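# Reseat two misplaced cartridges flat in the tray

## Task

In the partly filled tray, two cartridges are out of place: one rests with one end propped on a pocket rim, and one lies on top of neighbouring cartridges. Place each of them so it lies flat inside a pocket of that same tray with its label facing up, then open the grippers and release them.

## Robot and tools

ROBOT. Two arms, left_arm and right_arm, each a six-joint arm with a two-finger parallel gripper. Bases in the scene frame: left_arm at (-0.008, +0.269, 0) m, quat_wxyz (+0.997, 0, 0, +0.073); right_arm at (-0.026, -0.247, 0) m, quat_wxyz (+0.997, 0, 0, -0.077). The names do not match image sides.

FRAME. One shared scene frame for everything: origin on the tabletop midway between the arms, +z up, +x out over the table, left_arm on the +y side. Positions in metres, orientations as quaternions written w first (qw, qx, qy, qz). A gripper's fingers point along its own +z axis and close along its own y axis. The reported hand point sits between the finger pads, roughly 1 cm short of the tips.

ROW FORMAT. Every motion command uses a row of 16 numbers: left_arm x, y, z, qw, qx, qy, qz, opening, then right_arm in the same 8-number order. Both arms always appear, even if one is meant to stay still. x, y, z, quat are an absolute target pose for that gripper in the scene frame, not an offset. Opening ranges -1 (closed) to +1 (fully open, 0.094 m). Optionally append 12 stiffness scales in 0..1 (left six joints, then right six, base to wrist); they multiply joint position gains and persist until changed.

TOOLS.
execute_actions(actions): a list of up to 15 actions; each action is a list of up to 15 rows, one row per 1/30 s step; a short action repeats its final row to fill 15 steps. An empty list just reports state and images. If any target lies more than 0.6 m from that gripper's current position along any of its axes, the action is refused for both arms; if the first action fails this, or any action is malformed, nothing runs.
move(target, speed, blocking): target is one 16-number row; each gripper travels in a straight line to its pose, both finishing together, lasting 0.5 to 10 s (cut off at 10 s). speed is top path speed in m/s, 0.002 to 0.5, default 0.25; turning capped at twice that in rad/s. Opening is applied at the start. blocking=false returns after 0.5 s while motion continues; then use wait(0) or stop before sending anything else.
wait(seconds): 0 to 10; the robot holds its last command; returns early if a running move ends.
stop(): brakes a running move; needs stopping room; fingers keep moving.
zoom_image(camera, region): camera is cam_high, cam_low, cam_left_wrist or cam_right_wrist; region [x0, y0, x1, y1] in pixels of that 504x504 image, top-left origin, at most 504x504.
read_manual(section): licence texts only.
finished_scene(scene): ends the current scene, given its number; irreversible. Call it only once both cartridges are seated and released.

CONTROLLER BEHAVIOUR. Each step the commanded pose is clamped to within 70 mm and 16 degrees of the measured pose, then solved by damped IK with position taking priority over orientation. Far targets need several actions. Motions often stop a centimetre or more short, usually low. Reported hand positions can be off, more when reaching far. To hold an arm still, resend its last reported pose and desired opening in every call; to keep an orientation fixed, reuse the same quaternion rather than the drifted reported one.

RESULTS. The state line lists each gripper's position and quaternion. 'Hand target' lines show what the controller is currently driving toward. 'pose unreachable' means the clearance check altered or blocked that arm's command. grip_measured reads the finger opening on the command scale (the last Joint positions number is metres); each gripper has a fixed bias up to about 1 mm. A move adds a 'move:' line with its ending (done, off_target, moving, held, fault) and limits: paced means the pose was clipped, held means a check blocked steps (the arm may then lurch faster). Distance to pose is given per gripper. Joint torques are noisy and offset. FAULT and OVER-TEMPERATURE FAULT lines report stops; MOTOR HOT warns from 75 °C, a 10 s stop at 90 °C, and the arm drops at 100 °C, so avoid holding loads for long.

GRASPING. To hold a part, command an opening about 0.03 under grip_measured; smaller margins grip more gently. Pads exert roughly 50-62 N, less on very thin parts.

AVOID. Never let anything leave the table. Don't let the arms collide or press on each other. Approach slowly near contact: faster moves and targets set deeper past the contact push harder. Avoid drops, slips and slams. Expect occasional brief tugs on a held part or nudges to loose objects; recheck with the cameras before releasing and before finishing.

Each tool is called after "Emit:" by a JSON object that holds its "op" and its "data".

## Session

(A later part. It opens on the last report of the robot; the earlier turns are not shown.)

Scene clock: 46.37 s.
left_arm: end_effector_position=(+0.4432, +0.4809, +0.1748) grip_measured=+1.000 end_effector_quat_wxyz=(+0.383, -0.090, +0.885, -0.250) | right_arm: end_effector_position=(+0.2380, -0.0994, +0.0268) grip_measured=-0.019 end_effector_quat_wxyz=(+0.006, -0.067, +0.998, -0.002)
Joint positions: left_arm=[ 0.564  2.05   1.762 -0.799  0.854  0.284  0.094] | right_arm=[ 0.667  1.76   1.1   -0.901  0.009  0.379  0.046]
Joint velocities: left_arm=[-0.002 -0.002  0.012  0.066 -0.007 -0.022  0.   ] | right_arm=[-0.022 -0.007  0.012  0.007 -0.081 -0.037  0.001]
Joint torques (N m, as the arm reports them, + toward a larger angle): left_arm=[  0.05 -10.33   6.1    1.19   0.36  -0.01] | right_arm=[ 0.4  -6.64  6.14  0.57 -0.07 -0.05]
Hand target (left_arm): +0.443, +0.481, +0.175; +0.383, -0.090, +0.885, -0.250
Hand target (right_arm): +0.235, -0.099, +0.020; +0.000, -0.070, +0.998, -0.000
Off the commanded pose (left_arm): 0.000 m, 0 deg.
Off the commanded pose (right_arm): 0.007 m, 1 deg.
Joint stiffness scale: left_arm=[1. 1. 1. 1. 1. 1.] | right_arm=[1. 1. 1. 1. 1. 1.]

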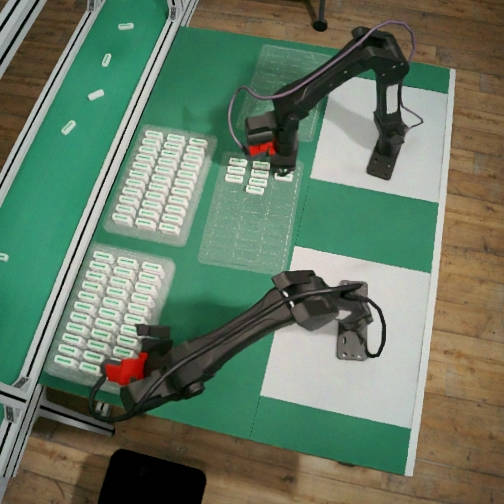

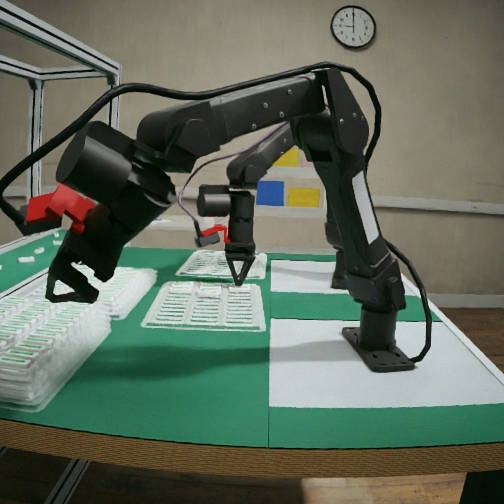

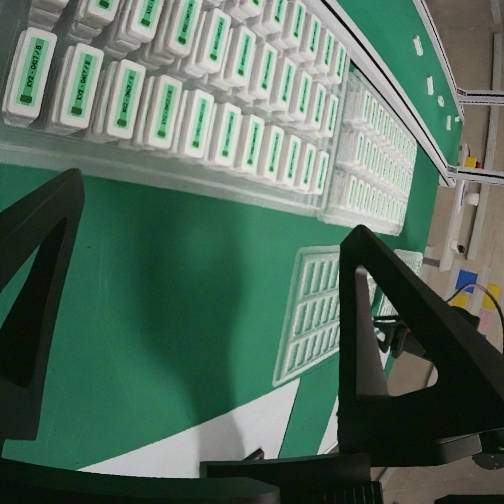

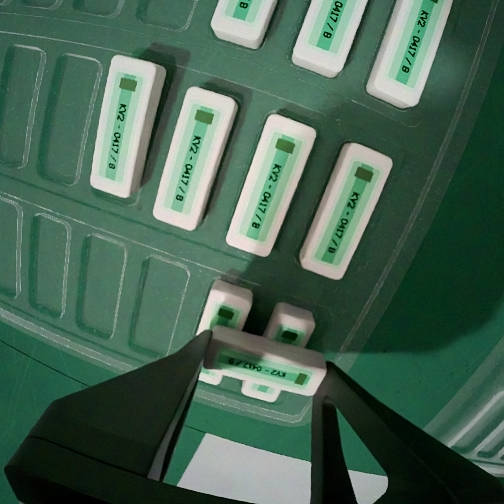

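Emit:
{"op": "move", "data": {"target": [0.4432, 0.4809, 0.1748, 0.383, -0.09, 0.885, -0.25, 1, 0.2375, -0.099, 0.048, 0, -0.0698, 0.9976, 0, -0.055], "speed": 0.06}}

Emit:
{"op": "move", "data": {"target": [0.4432, 0.4809, 0.1748, 0.383, -0.09, 0.885, -0.25, 1, 0.230, -0.049, 0.045, 0, -0.7343, 0.6788, 0, -0.055], "speed": 0.4}}

Scene clock: 49.40 s.
left_arm: end_effector_position=(+0.4432, +0.4809, +0.1748) grip_measured=+1.000 end_effector_quat_wxyz=(+0.383, -0.090, +0.885, -0.250) | right_arm: end_effector_position=(+0.2335, -0.1019, +0.0387) grip_measured=-0.035 end_effector_quat_wxyz=(-0.008, -0.069, +0.998, -0.009)
Joint positions: left_arm=[ 0.564  2.05   1.762 -0.799  0.854  0.284  0.094] | right_arm=[ 0.667  1.753  1.142 -0.983  0.009  0.375  0.045]
Joint velocities: left_arm=[ 0.012  0.007  0.002 -0.066 -0.066  0.066  0.   ] | right_arm=[-0.002 -0.012 -0.012 -0.007  0.037 -0.007  0.001]
Joint torques (N m, as the arm reports them, + toward a larger angle): left_arm=[  0.03 -10.34   6.13   1.19   0.36  -0.02] | right_arm=[-0.28 -9.    9.    0.27 -0.05 -0.07]
Hand target (left_arm): +0.443, +0.481, +0.175; +0.383, -0.090, +0.885, -0.250
Hand target (right_arm): +0.237, -0.099, +0.048; +0.000, -0.070, +0.998, -0.000
Off the commanded pose (left_arm): 0.000 m, 0 deg.
Off the commanded pose (right_arm): 0.011 m, 1 deg.
Joint stiffness scale: left_arm=[1. 1. 1. 1. 1. 1.] | right_arm=[1. 1. 1. 1. 1. 1.]
move: off_target (right_arm)

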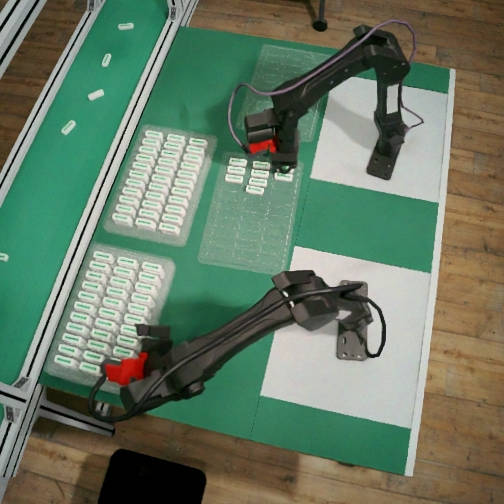

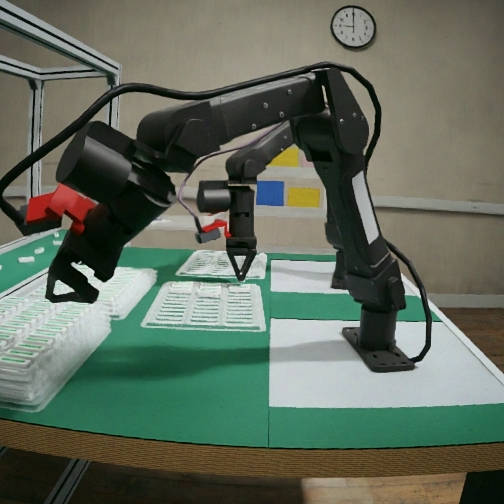

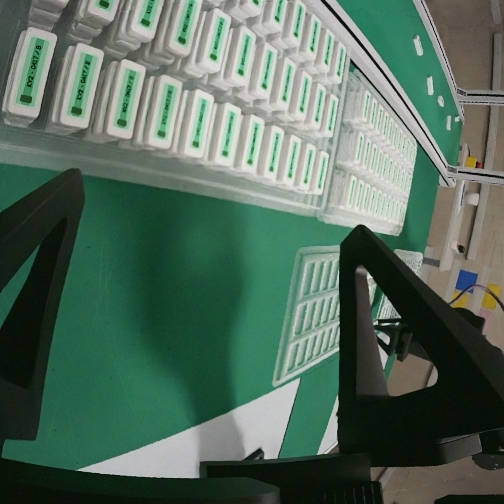

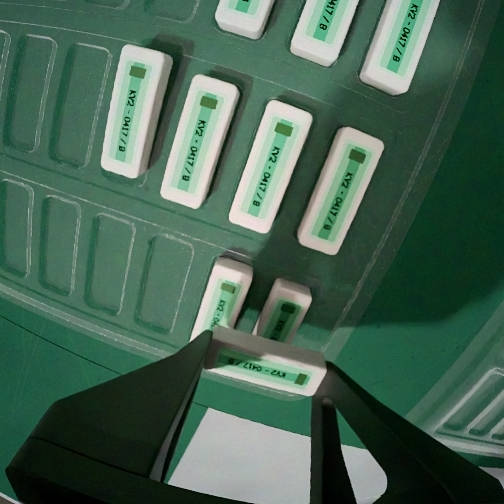

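Scene clock: 51.97 s.
left_arm: end_effector_position=(+0.4432, +0.4809, +0.1748) grip_measured=+1.000 end_effector_quat_wxyz=(+0.383, -0.090, +0.885, -0.250) | right_arm: end_effector_position=(+0.2310, -0.0539, +0.0430) grip_measured=-0.035 end_effector_quat_wxyz=(-0.003, +0.729, -0.685, +0.005)
Joint positions: left_arm=[ 0.564  2.05   1.762 -0.799  0.854  0.284  0.094] | right_arm=[ 0.801  1.807  1.228 -0.984  0.009 -0.986  0.045]
Joint velocities: left_arm=[ 0.007 -0.002 -0.007 -0.051 -0.051  0.037  0.   ] | right_arm=[-0.017 -0.002  0.027  0.066  0.037 -0.066 -0.001]
Joint torques (N m, as the arm reports them, + toward a larger angle): left_arm=[  0.05 -10.32   6.11   1.2    0.36  -0.02] | right_arm=[ 0.81 -7.39  9.39  0.3  -0.06 -0.02]
Hand target (left_arm): +0.443, +0.481, +0.175; +0.383, -0.090, +0.885, -0.250
Hand target (right_arm): +0.231, -0.050, +0.045; -0.001, +0.734, -0.679, +0.001
Off the commanded pose (left_arm): 0.000 m, 0 deg.
Off the commanded pose (right_arm): 0.005 m, 1 deg.
Joint stiffness scale: left_arm=[1. 1. 1. 1. 1. 1.] | right_arm=[1. 1. 1. 1. 1. 1.]
move: done

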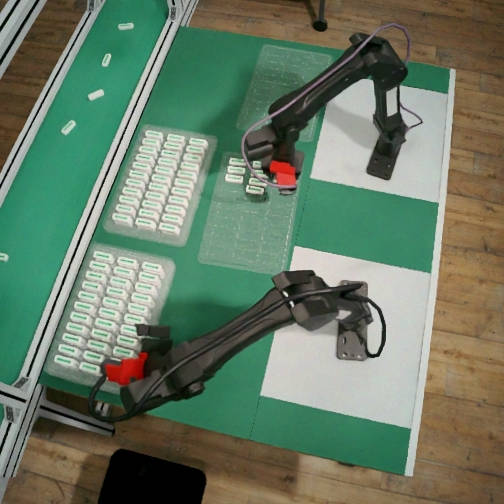

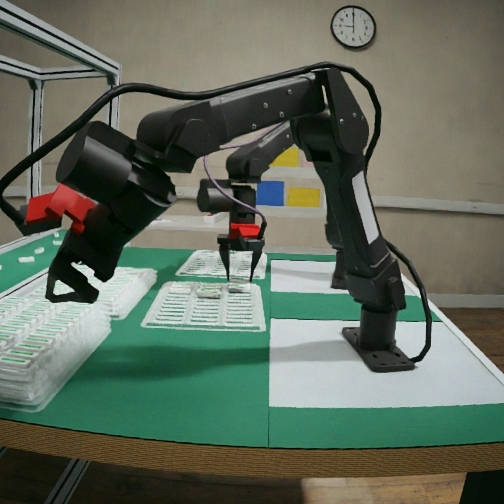

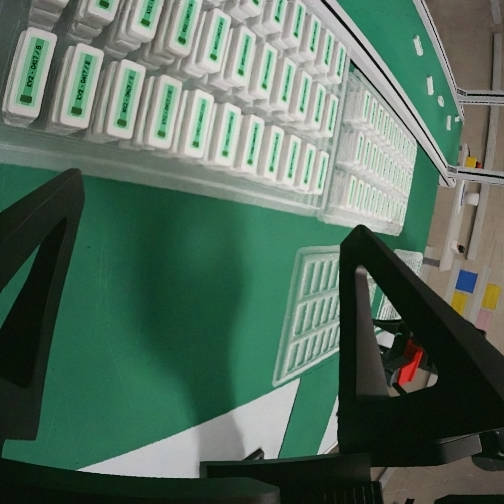

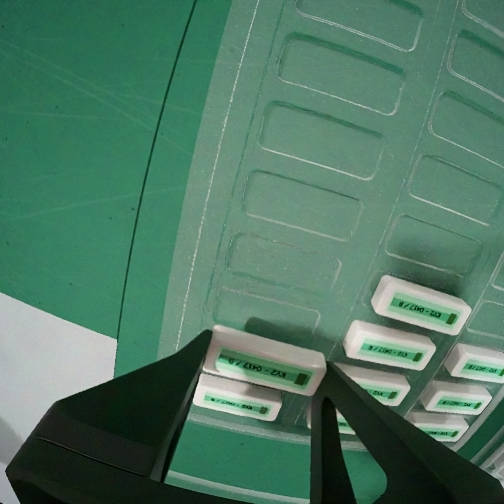

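Emit:
{"op": "zoom_image", "data": {"camera": "cam_right_wrist", "region": [170, 220, 400, 430]}}

Emit:
{"op": "zoom_image", "data": {"camera": "cam_low", "region": [190, 240, 280, 310]}}

Region (170, 220, 400, 430) of cam_right_wrist's 504x504 image, scaled by 2.191, with more detail than that image has; it fills the top 460 rows of this view, and the rest is white.

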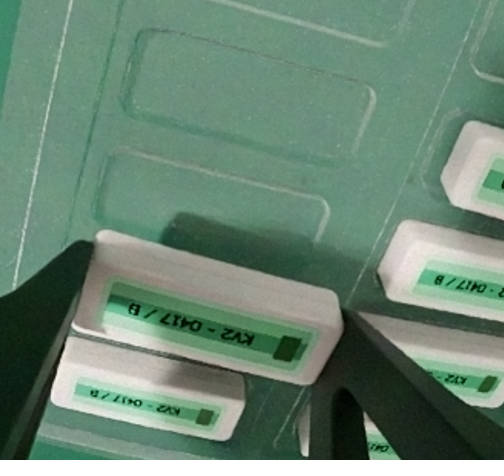

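Region (190, 240, 280, 310) of cam_low's 504x504 image, scaled by 5.600, with more detail than that image has.

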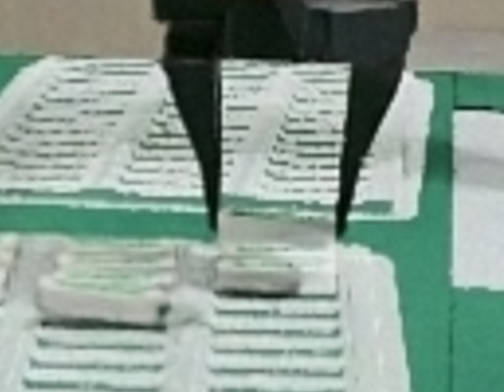

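Emit:
{"op": "move", "data": {"target": [0.4432, 0.4809, 0.1748, 0.383, -0.09, 0.885, -0.25, 1, 0.228, -0.0463, 0.0245, 0, -0.7343, 0.6788, 0, -0.06], "speed": 0.04}}

Scene clock: 59.43 s.
left_arm: end_effector_position=(+0.4432, +0.4809, +0.1748) grip_measured=+1.000 end_effector_quat_wxyz=(+0.383, -0.090, +0.885, -0.250) | right_arm: end_effector_position=(+0.2323, -0.0487, +0.0300) grip_measured=-0.035 end_effector_quat_wxyz=(-0.004, +0.733, -0.680, +0.005)
Joint positions: left_arm=[ 0.564  2.05   1.762 -0.799  0.854  0.284  0.094] | right_arm=[ 0.812  1.839  1.213 -0.937  0.009 -0.988  0.045]
Joint velocities: left_arm=[ 0.002 -0.012  0.007 -0.051  0.037  0.007  0.   ] | right_arm=[-0.002 -0.007 -0.002 -0.022 -0.022 -0.051  0.   ]
Joint torques (N m, as the arm reports them, + toward a larger angle): left_arm=[  0.05 -10.32   6.11   1.19   0.36  -0.01] | right_arm=[ 0.8  -7.72  6.13  0.57 -0.02  0.05]
Hand target (left_arm): +0.443, +0.481, +0.175; +0.383, -0.090, +0.885, -0.250
Hand target (right_arm): +0.228, -0.046, +0.025; +0.000, +0.734, -0.679, +0.000
Off the commanded pose (left_arm): 0.000 m, 0 deg.
Off the commanded pose (right_arm): 0.007 m, 1 deg.
Joint stiffness scale: left_arm=[1. 1. 1. 1. 1. 1.] | right_arm=[1. 1. 1. 1. 1. 1.]
move: done

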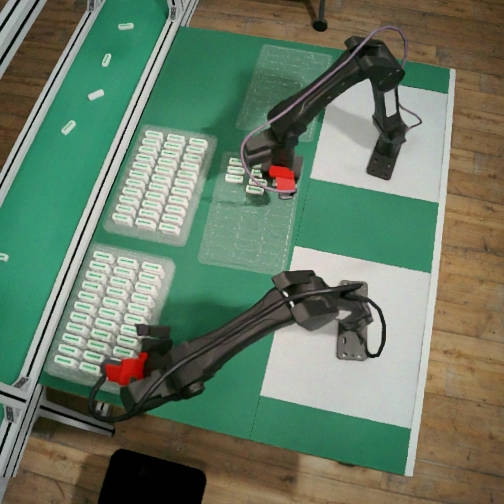

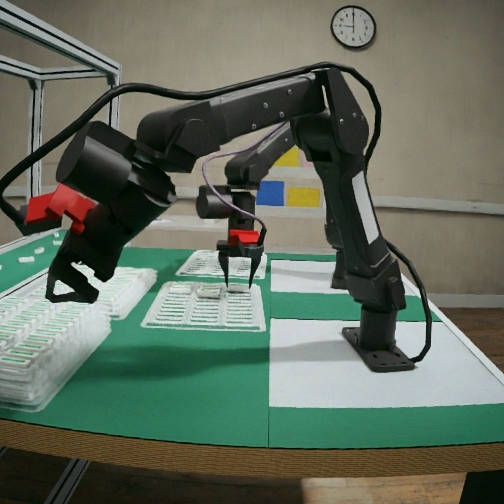

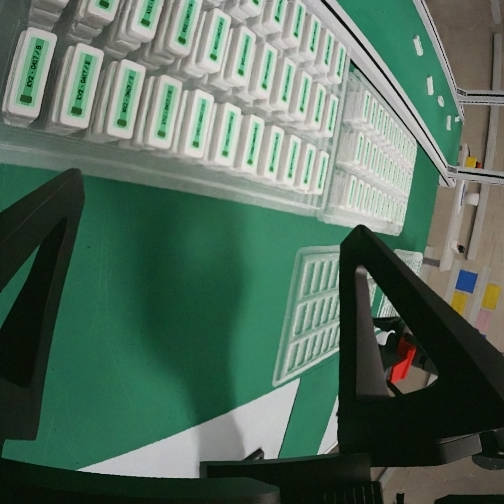

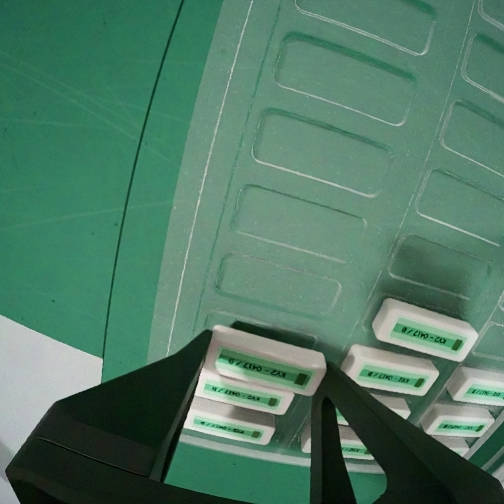

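The lag model predicts well. Let me zoom in.

Emit:
{"op": "zoom_image", "data": {"camera": "cam_right_wrist", "region": [180, 240, 370, 420]}}

Emit:
{"op": "zoom_image", "data": {"camera": "cam_low", "region": [190, 255, 280, 315]}}

Region (180, 240, 370, 420) of cam_right_wrist's 504x504 image, scaled by 2.653, with more detail than that image has; it fills the top 477 rows of this view, and the rest is white.

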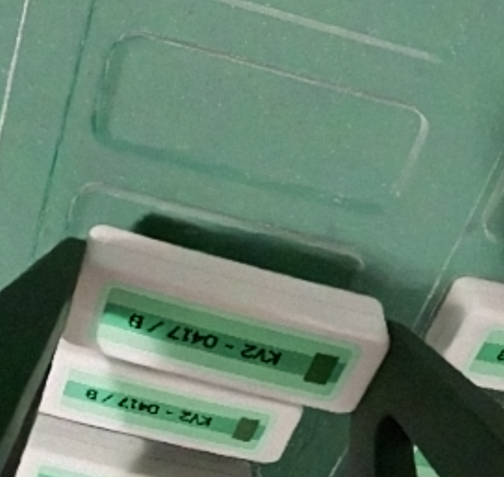

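Region (190, 255, 280, 315) of cam_low's 504x504 image, scaled by 5.600, with more detail than that image has.

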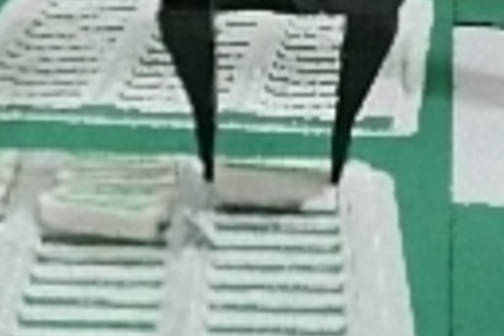

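Emit:
{"op": "move", "data": {"target": [0.4432, 0.4809, 0.1748, 0.383, -0.09, 0.885, -0.25, 1, 0.22425, -0.0464, 0.0205, -0.0027, -0.7343, 0.6788, 0.0004, -0.06], "speed": 0.03}}

Scene clock: 65.30 s.
left_arm: end_effector_position=(+0.4432, +0.4809, +0.1748) grip_measured=+1.000 end_effector_quat_wxyz=(+0.383, -0.090, +0.885, -0.250) | right_arm: end_effector_position=(+0.2256, -0.0580, +0.0212) grip_measured=-0.036 end_effector_quat_wxyz=(+0.020, +0.733, -0.680, +0.013)
Joint positions: left_arm=[ 0.564  2.05   1.762 -0.799  0.854  0.284  0.094] | right_arm=[ 0.815  1.851  1.19  -0.945  0.032 -0.985  0.045]
Joint velocities: left_arm=[ 0.002 -0.002 -0.022 -0.022 -0.037 -0.007  0.   ] | right_arm=[ 0.017 -0.002  0.002  0.066 -0.037 -0.007  0.001]
Joint torques (N m, as the arm reports them, + toward a larger angle): left_arm=[  0.04 -10.33   6.12   1.19   0.36  -0.02] | right_arm=[ 1.09 -8.98  6.51  0.64 -0.21  0.07]
Hand target (left_arm): +0.443, +0.481, +0.175; +0.383, -0.090, +0.885, -0.250
Hand target (right_arm): +0.224, -0.047, +0.021; +0.003, +0.735, -0.679, -0.000
Off the commanded pose (left_arm): 0.000 m, 0 deg.
Off the commanded pose (right_arm): 0.012 m, 2 deg.
Joint stiffness scale: left_arm=[1. 1. 1. 1. 1. 1.] | right_arm=[1. 1. 1. 1. 1. 1.]
move: off_target (right_arm)

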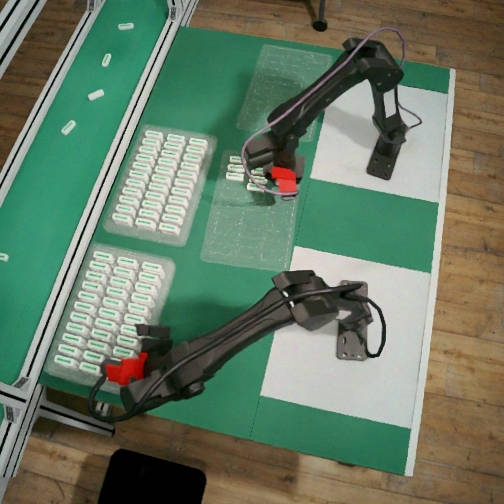

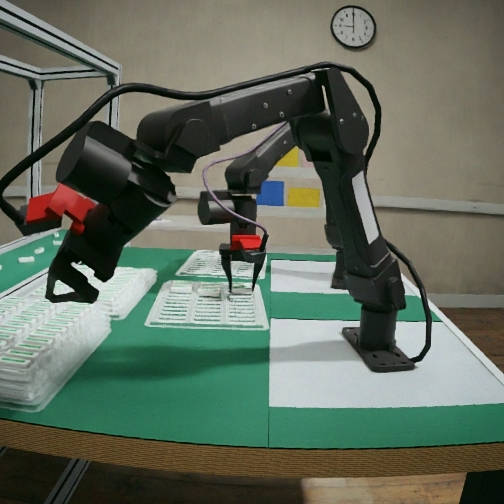

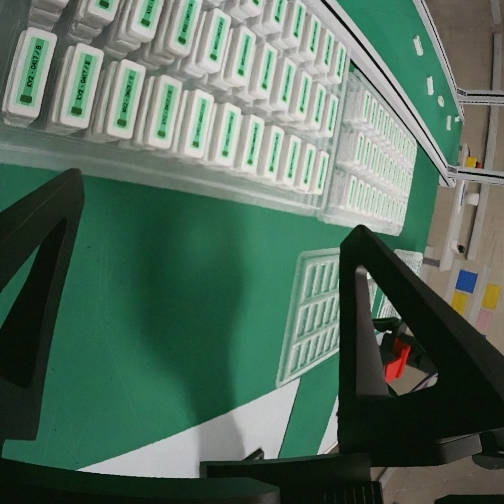

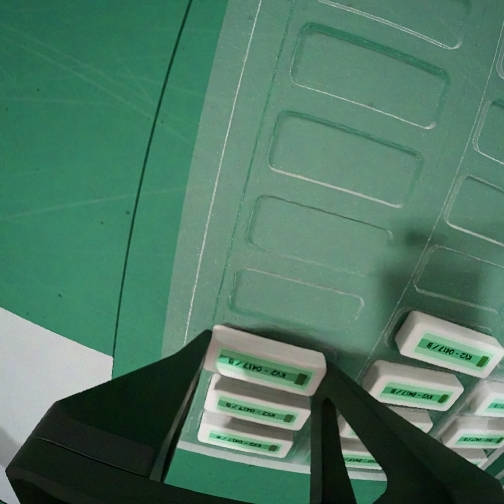

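Emit:
{"op": "zoom_image", "data": {"camera": "cam_right_wrist", "region": [180, 250, 400, 460]}}

Emit:
{"op": "zoom_image", "data": {"camera": "cam_low", "region": [190, 255, 280, 315]}}

Region (180, 250, 400, 460) of cam_right_wrist's 504x504 image, scaled by 2.291, with more detail than that image has; it fills the top 481 rows of this view, and the rest is white.

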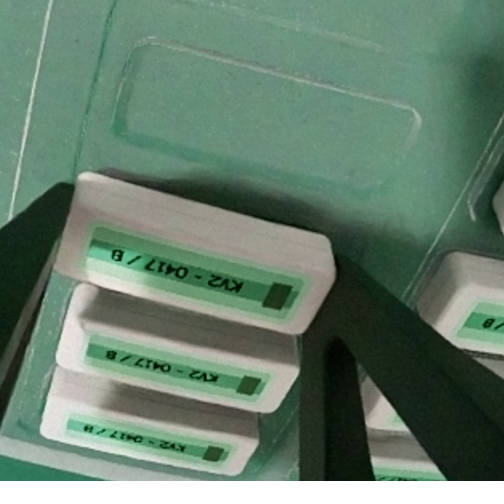

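Region (190, 255, 280, 315) of cam_low's 504x504 image, scaled by 5.600, with more detail than that image has.

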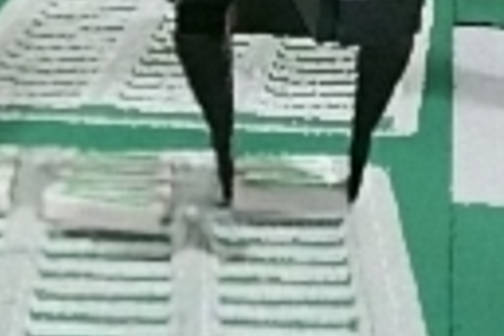

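Emit:
{"op": "move", "data": {"target": [0.4432, 0.4809, 0.1748, 0.383, -0.09, 0.885, -0.25, 1, 0.228, -0.058, 0.042, 0, -0.7343, 0.6788, 0, -0.065], "speed": 0.05}}

Emit:
{"op": "move", "data": {"target": [0.4432, 0.4809, 0.1748, 0.383, -0.09, 0.885, -0.25, 1, 0.2305, -0.0625, 0.023, -0.0027, -0.7343, 0.6788, 0.0004, -0.065], "speed": 0.04}}

Scene clock: 67.63 s.
left_arm: end_effector_position=(+0.4432, +0.4809, +0.1748) grip_measured=+1.000 end_effector_quat_wxyz=(+0.383, -0.090, +0.885, -0.250) | right_arm: end_effector_position=(+0.2261, -0.0607, +0.0329) grip_measured=-0.036 end_effector_quat_wxyz=(+0.009, +0.735, -0.678, +0.010)
Joint positions: left_arm=[ 0.564  2.05   1.762 -0.799  0.854  0.284  0.094] | right_arm=[ 0.801  1.811  1.19  -0.964  0.022 -1.005  0.045]
Joint velocities: left_arm=[-0.007 -0.007  0.002  0.007  0.037 -0.037  0.   ] | right_arm=[-0.007  0.002 -0.027  0.022 -0.022  0.007  0.   ]
Joint torques (N m, as the arm reports them, + toward a larger angle): left_arm=[  0.05 -10.33   6.13   1.19   0.36  -0.02] | right_arm=[-0.9  -9.4   9.09  0.2  -0.15 -0.08]
Hand target (left_arm): +0.443, +0.481, +0.175; +0.383, -0.090, +0.885, -0.250
Hand target (right_arm): +0.228, -0.058, +0.042; +0.000, +0.734, -0.679, -0.000
Off the commanded pose (left_arm): 0.000 m, 0 deg.
Off the commanded pose (right_arm): 0.010 m, 2 deg.
Joint stiffness scale: left_arm=[1. 1. 1. 1. 1. 1.] | right_arm=[1. 1. 1. 1. 1. 1.]
move: done

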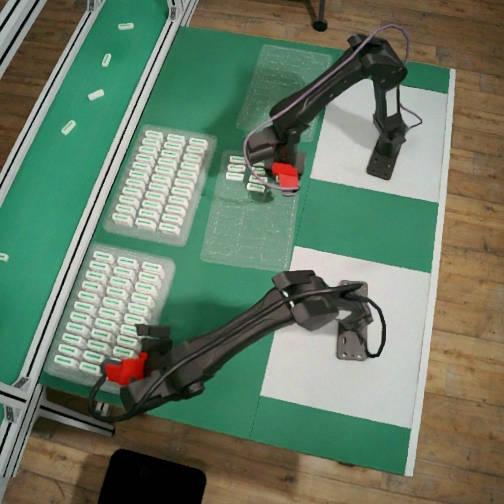

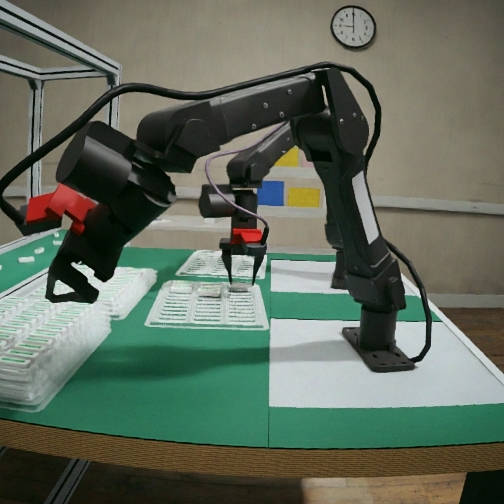

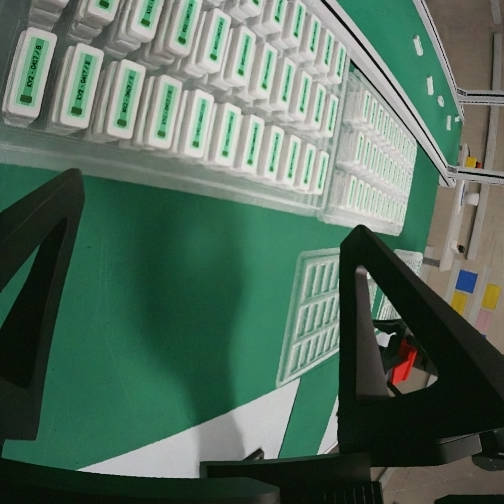

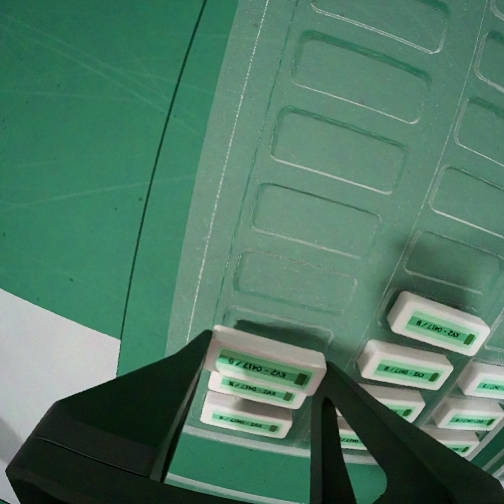

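Scene clock: 68.40 s.
left_arm: end_effector_position=(+0.4432, +0.4809, +0.1748) grip_measured=+1.000 end_effector_quat_wxyz=(+0.383, -0.090, +0.885, -0.250) | right_arm: end_effector_position=(+0.2359, -0.0595, +0.0330) grip_measured=-0.036 end_effector_quat_wxyz=(-0.008, +0.735, -0.678, +0.012)
Joint positions: left_arm=[ 0.564  2.05   1.762 -0.799  0.854  0.284  0.094] | right_arm=[ 0.785  1.811  1.19  -0.929  0.021 -1.021  0.045]
Joint velocities: left_arm=[-0.002  0.007 -0.002  0.022 -0.022 -0.051  0.   ] | right_arm=[-0.012  0.002  0.007  0.007 -0.022  0.007  0.   ]
Joint torques (N m, as the arm reports them, + toward a larger angle): left_arm=[  0.06 -10.34   6.12   1.19   0.36  -0.01] | right_arm=[-0.61 -7.09  5.36  0.59 -0.12 -0.03]
Hand target (left_arm): +0.443, +0.481, +0.175; +0.383, -0.090, +0.885, -0.250
Hand target (right_arm): +0.230, -0.062, +0.023; +0.003, +0.734, -0.679, -0.001
Off the commanded pose (left_arm): 0.000 m, 0 deg.
Off the commanded pose (right_arm): 0.012 m, 2 deg.
Joint stiffness scale: left_arm=[1. 1. 1. 1. 1. 1.] | right_arm=[1. 1. 1. 1. 1. 1.]
move: off_target (right_arm)

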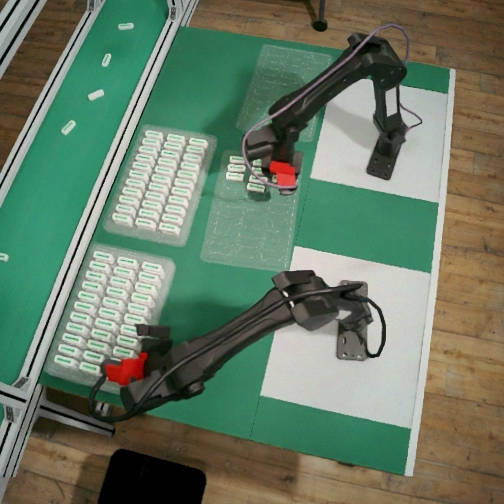

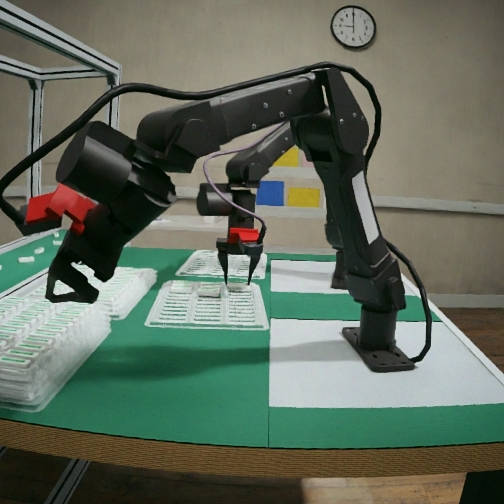

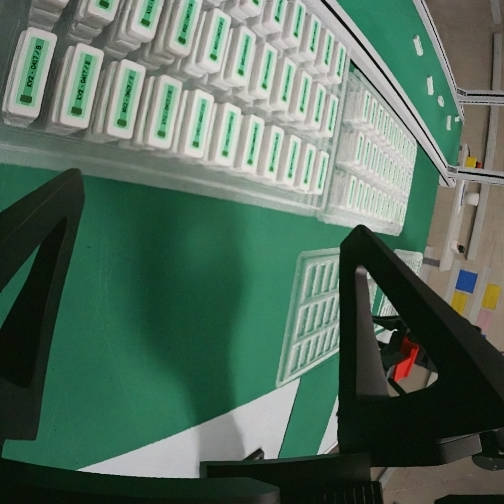

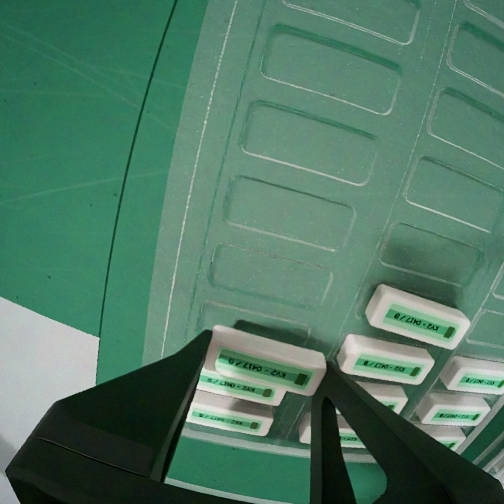

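Emit:
{"op": "zoom_image", "data": {"camera": "cam_right_wrist", "region": [180, 240, 370, 420]}}

Region (180, 240, 370, 420) of cam_right_wrist's 504x504 image, scaled by 2.653, with more detail than that image has; it fills the top 477 rows of this view, and the rest is white.

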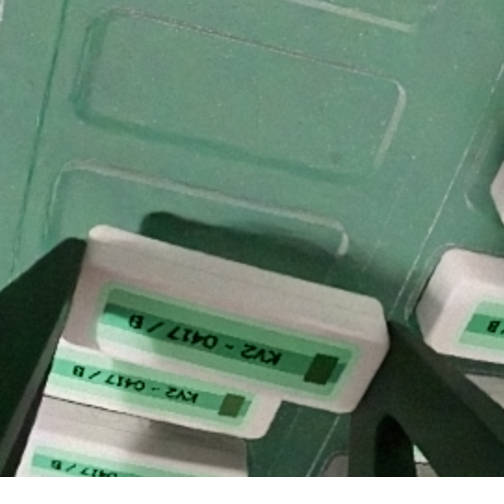

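Emit:
{"op": "move", "data": {"target": [0.4432, 0.4809, 0.1748, 0.383, -0.09, 0.885, -0.25, 1, 0.22414, -0.05554, 0.0187, -0.0068, -0.7475, 0.6642, -0.0064, -0.065], "speed": 0.04}}

Scene clock: 74.60 s.
left_arm: end_effector_position=(+0.4432, +0.4809, +0.1748) grip_measured=+1.000 end_effector_quat_wxyz=(+0.383, -0.090, +0.885, -0.250) | right_arm: end_effector_position=(+0.2287, -0.0573, +0.0244) grip_measured=-0.036 end_effector_quat_wxyz=(+0.002, +0.742, -0.670, +0.010)
Joint positions: left_arm=[ 0.564  2.05   1.762 -0.799  0.854  0.284  0.094] | right_arm=[ 0.804  1.826  1.173 -0.918  0.021 -1.024  0.045]
Joint velocities: left_arm=[-0.017 -0.007 -0.002 -0.037 -0.022  0.007  0.   ] | right_arm=[ 0.002 -0.007  0.007  0.022  0.066  0.066 -0.   ]
Joint torques (N m, as the arm reports them, + toward a larger angle): left_arm=[  0.04 -10.33   6.11   1.19   0.37  -0.01] | right_arm=[ 0.66 -7.65  5.93  0.49 -0.04 -0.05]
Hand target (left_arm): +0.443, +0.481, +0.175; +0.383, -0.090, +0.885, -0.250
Hand target (right_arm): +0.224, -0.056, +0.019; +0.007, +0.748, -0.664, +0.007
Off the commanded pose (left_arm): 0.000 m, 0 deg.
Off the commanded pose (right_arm): 0.008 m, 1 deg.
Joint stiffness scale: left_arm=[1. 1. 1. 1. 1. 1.] | right_arm=[1. 1. 1. 1. 1. 1.]
move: done

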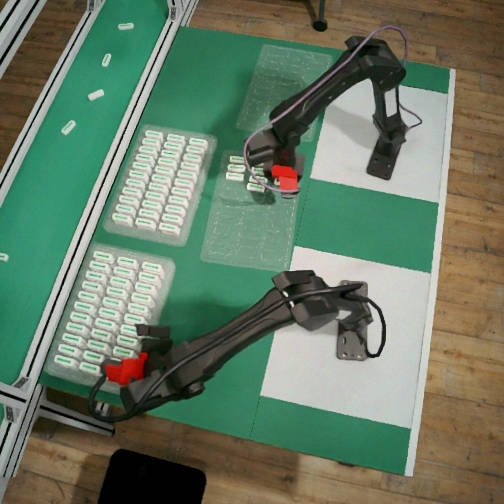

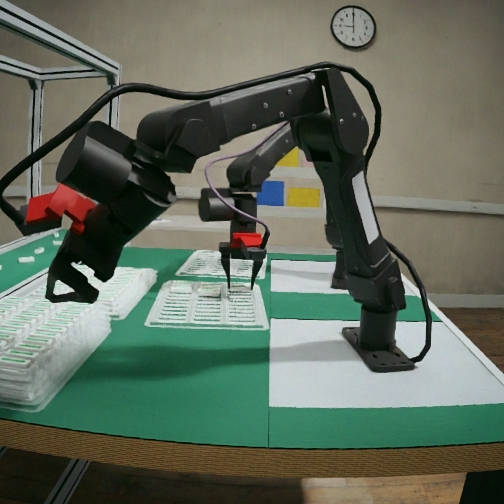

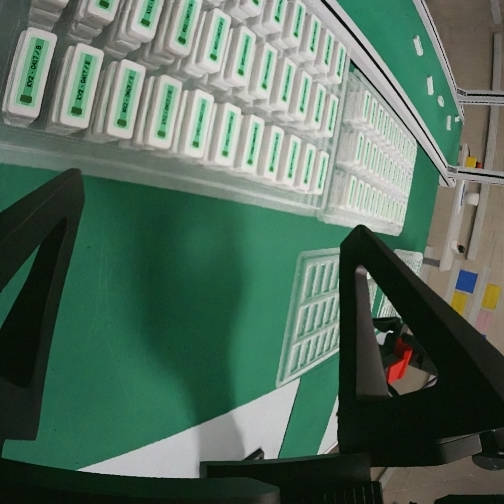

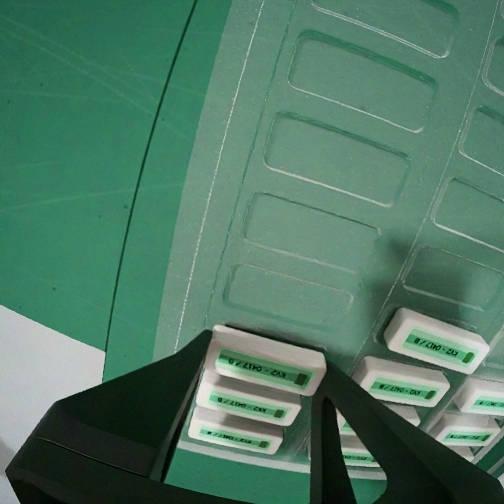

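Emit:
{"op": "zoom_image", "data": {"camera": "cam_right_wrist", "region": [180, 250, 370, 430]}}

Emit:
{"op": "zoom_image", "data": {"camera": "cam_right_wrist", "region": [195, 305, 345, 375]}}

Region (180, 250, 370, 430) of cam_right_wrist's 504x504 image, scaled by 2.653, with more detail than that image has; it fills the top 477 rows of this view, and the rest is white.

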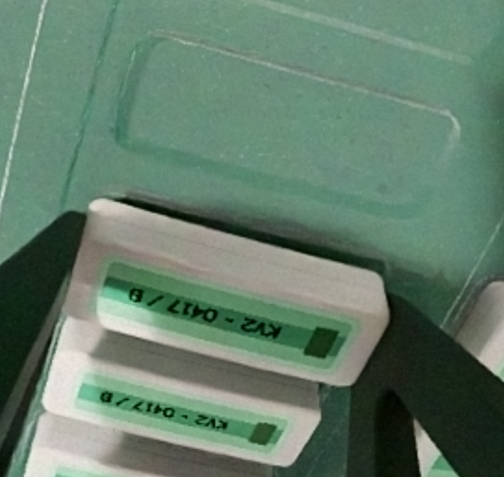

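Region (195, 305, 345, 375) of cam_right_wrist's 504x504 image, scaled by 3.360, with more detail than that image has; it fills the top 235 rows of this view, and the rest is white.

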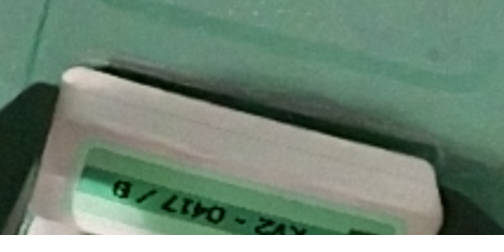

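Emit:
{"op": "execute_actions", "data": {"actions": [[[0.4432,0.4809,0.1748,0.383,-0.09,0.885,-0.25,1,0.2253,-0.0571,0.0187,-0.0068,-0.7469,0.6649,-0.0063,-0.065],[0.4432,0.4809,0.1748,0.383,-0.09,0.885,-0.25,1,0.2265,-0.0587,0.0187,-0.0068,-0.7463,0.6656,-0.0063,-0.065],[0.4432,0.4809,0.1748,0.383,-0.09,0.885,-0.25,1,0.2277,-0.0603,0.0187,-0.0069,-0.7457,0.6663,-0.0062,-0.065],[0.4432,0.4809,0.1748,0.383,-0.09,0.885,-0.25,1,0.22891,-0.06193,0.0187,-0.0069,-0.7451,0.667,-0.0062,-0.065]]]}}

Scene clock: 78.03 s.
left_arm: end_effector_position=(+0.4432, +0.4809, +0.1748) grip_measured=+1.000 end_effector_quat_wxyz=(+0.383, -0.090, +0.885, -0.250) | right_arm: end_effector_position=(+0.2265, -0.0687, +0.0212) grip_measured=-0.036 end_effector_quat_wxyz=(+0.021, +0.746, -0.665, +0.022)
Joint positions: left_arm=[ 0.564  2.05   1.762 -0.799  0.854  0.284  0.094] | right_arm=[ 0.796  1.829  1.162 -0.935  0.051 -1.043  0.045]
Joint velocities: left_arm=[ 0.012 -0.002 -0.007  0.037 -0.037 -0.022  0.   ] | right_arm=[ 0.002 -0.002  0.027 -0.022 -0.022  0.007 -0.   ]
Joint torques (N m, as the arm reports them, + toward a larger angle): left_arm=[  0.04 -10.34   6.13   1.19   0.36  -0.01] | right_arm=[-0.48 -7.76  6.87  0.65 -0.28 -0.04]
Hand target (left_arm): +0.443, +0.481, +0.175; +0.383, -0.090, +0.885, -0.250
Hand target (right_arm): +0.229, -0.062, +0.019; +0.007, +0.745, -0.667, +0.007
Off the commanded pose (left_arm): 0.000 m, 0 deg.
Off the commanded pose (right_arm): 0.008 m, 2 deg.
Joint stiffness scale: left_arm=[1. 1. 1. 1. 1. 1.] | right_arm=[1. 1. 1. 1. 1. 1.]

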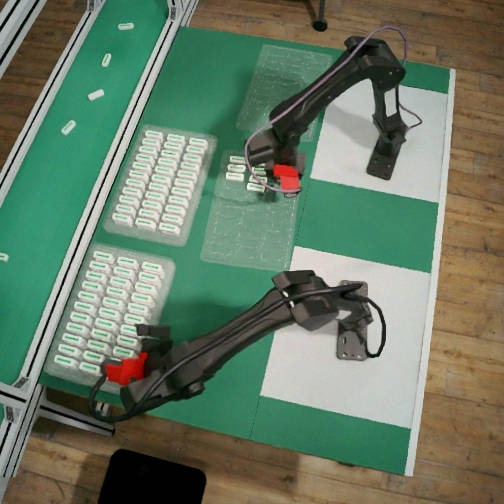

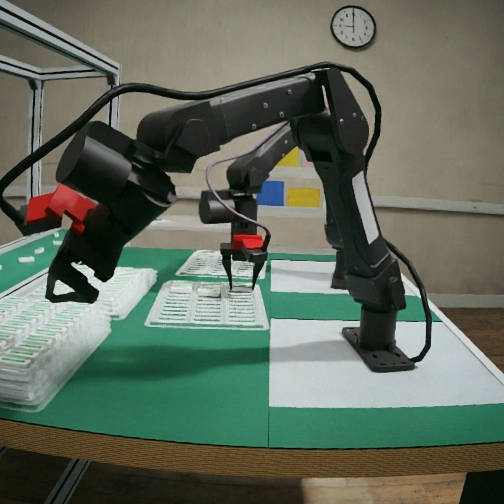

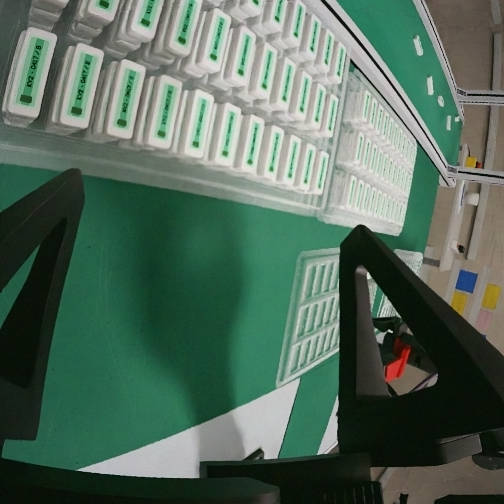

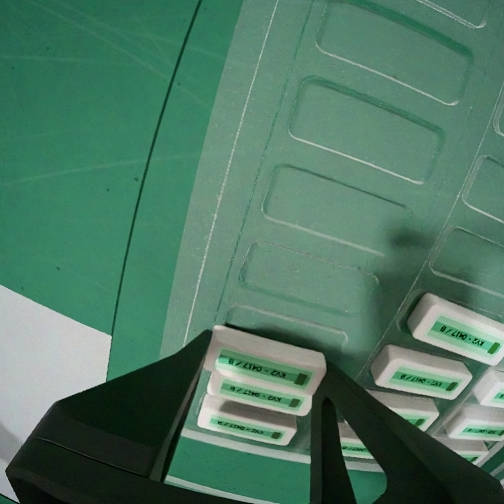

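Emit:
{"op": "zoom_image", "data": {"camera": "cam_right_wrist", "region": [190, 230, 400, 420]}}

Region (190, 230, 400, 420) of cam_right_wrist's 504x504 image, scaled by 2.400, with more detail than that image has; it fills the top 456 rows of this view, and the rest is white.

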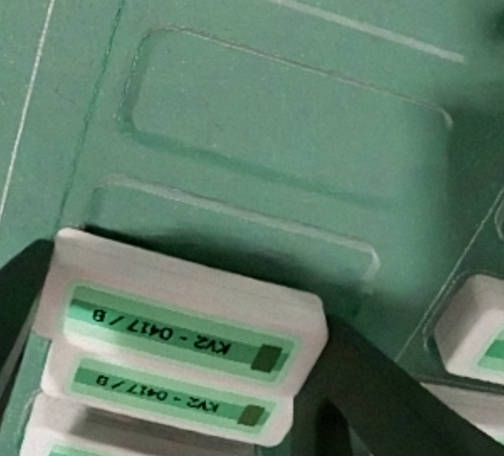

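Emit:
{"op": "move", "data": {"target": [0.4432, 0.4809, 0.1748, 0.383, -0.09, 0.885, -0.25, 1, 0.2324, -0.0626, 0.046, 0.0011, -0.7406, 0.6719, 0.0049, -0.065], "speed": 0.06}}

Scene clock: 81.47 s.
left_arm: end_effector_position=(+0.4432, +0.4809, +0.1748) grip_measured=+1.000 end_effector_quat_wxyz=(+0.383, -0.090, +0.885, -0.250) | right_arm: end_effector_position=(+0.2308, -0.0648, +0.0373) grip_measured=-0.036 end_effector_quat_wxyz=(+0.007, +0.742, -0.670, +0.005)
Joint positions: left_arm=[ 0.564  2.05   1.762 -0.799  0.854  0.284  0.094] | right_arm=[ 0.776  1.809  1.206 -0.98   0.012 -1.05   0.045]
Joint velocities: left_arm=[ 0.002  0.002 -0.007 -0.022 -0.051 -0.022  0.   ] | right_arm=[-0.007 -0.002 -0.012 -0.095  0.022 -0.007  0.001]
Joint torques (N m, as the arm reports them, + toward a larger angle): left_arm=[  0.03 -10.34   6.12   1.19   0.36  -0.02] | right_arm=[-0.66 -9.27  8.88  0.21 -0.16 -0.04]
Hand target (left_arm): +0.443, +0.481, +0.175; +0.383, -0.090, +0.885, -0.250
Hand target (right_arm): +0.232, -0.063, +0.046; -0.001, +0.741, -0.672, -0.005
Off the commanded pose (left_arm): 0.000 m, 0 deg.
Off the commanded pose (right_arm): 0.009 m, 1 deg.
Joint stiffness scale: left_arm=[1. 1. 1. 1. 1. 1.] | right_arm=[1. 1. 1. 1. 1. 1.]
move: done

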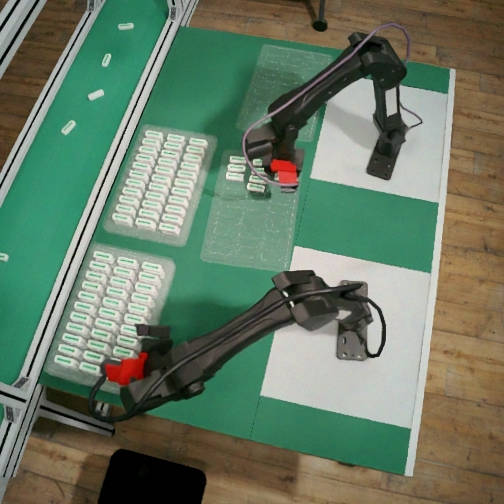

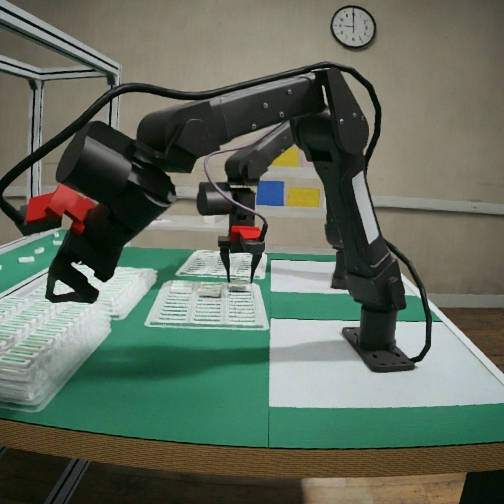

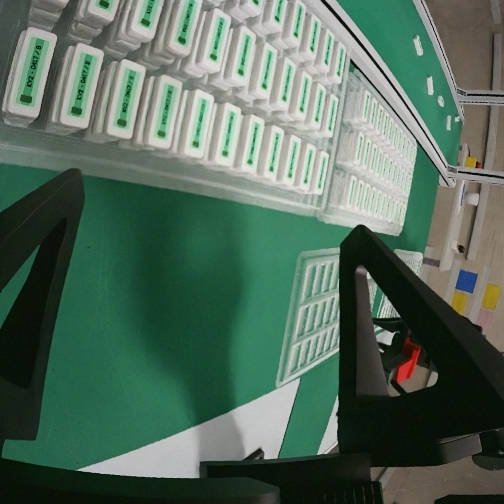

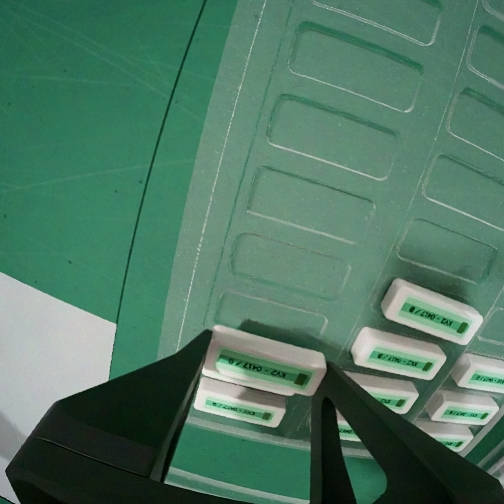

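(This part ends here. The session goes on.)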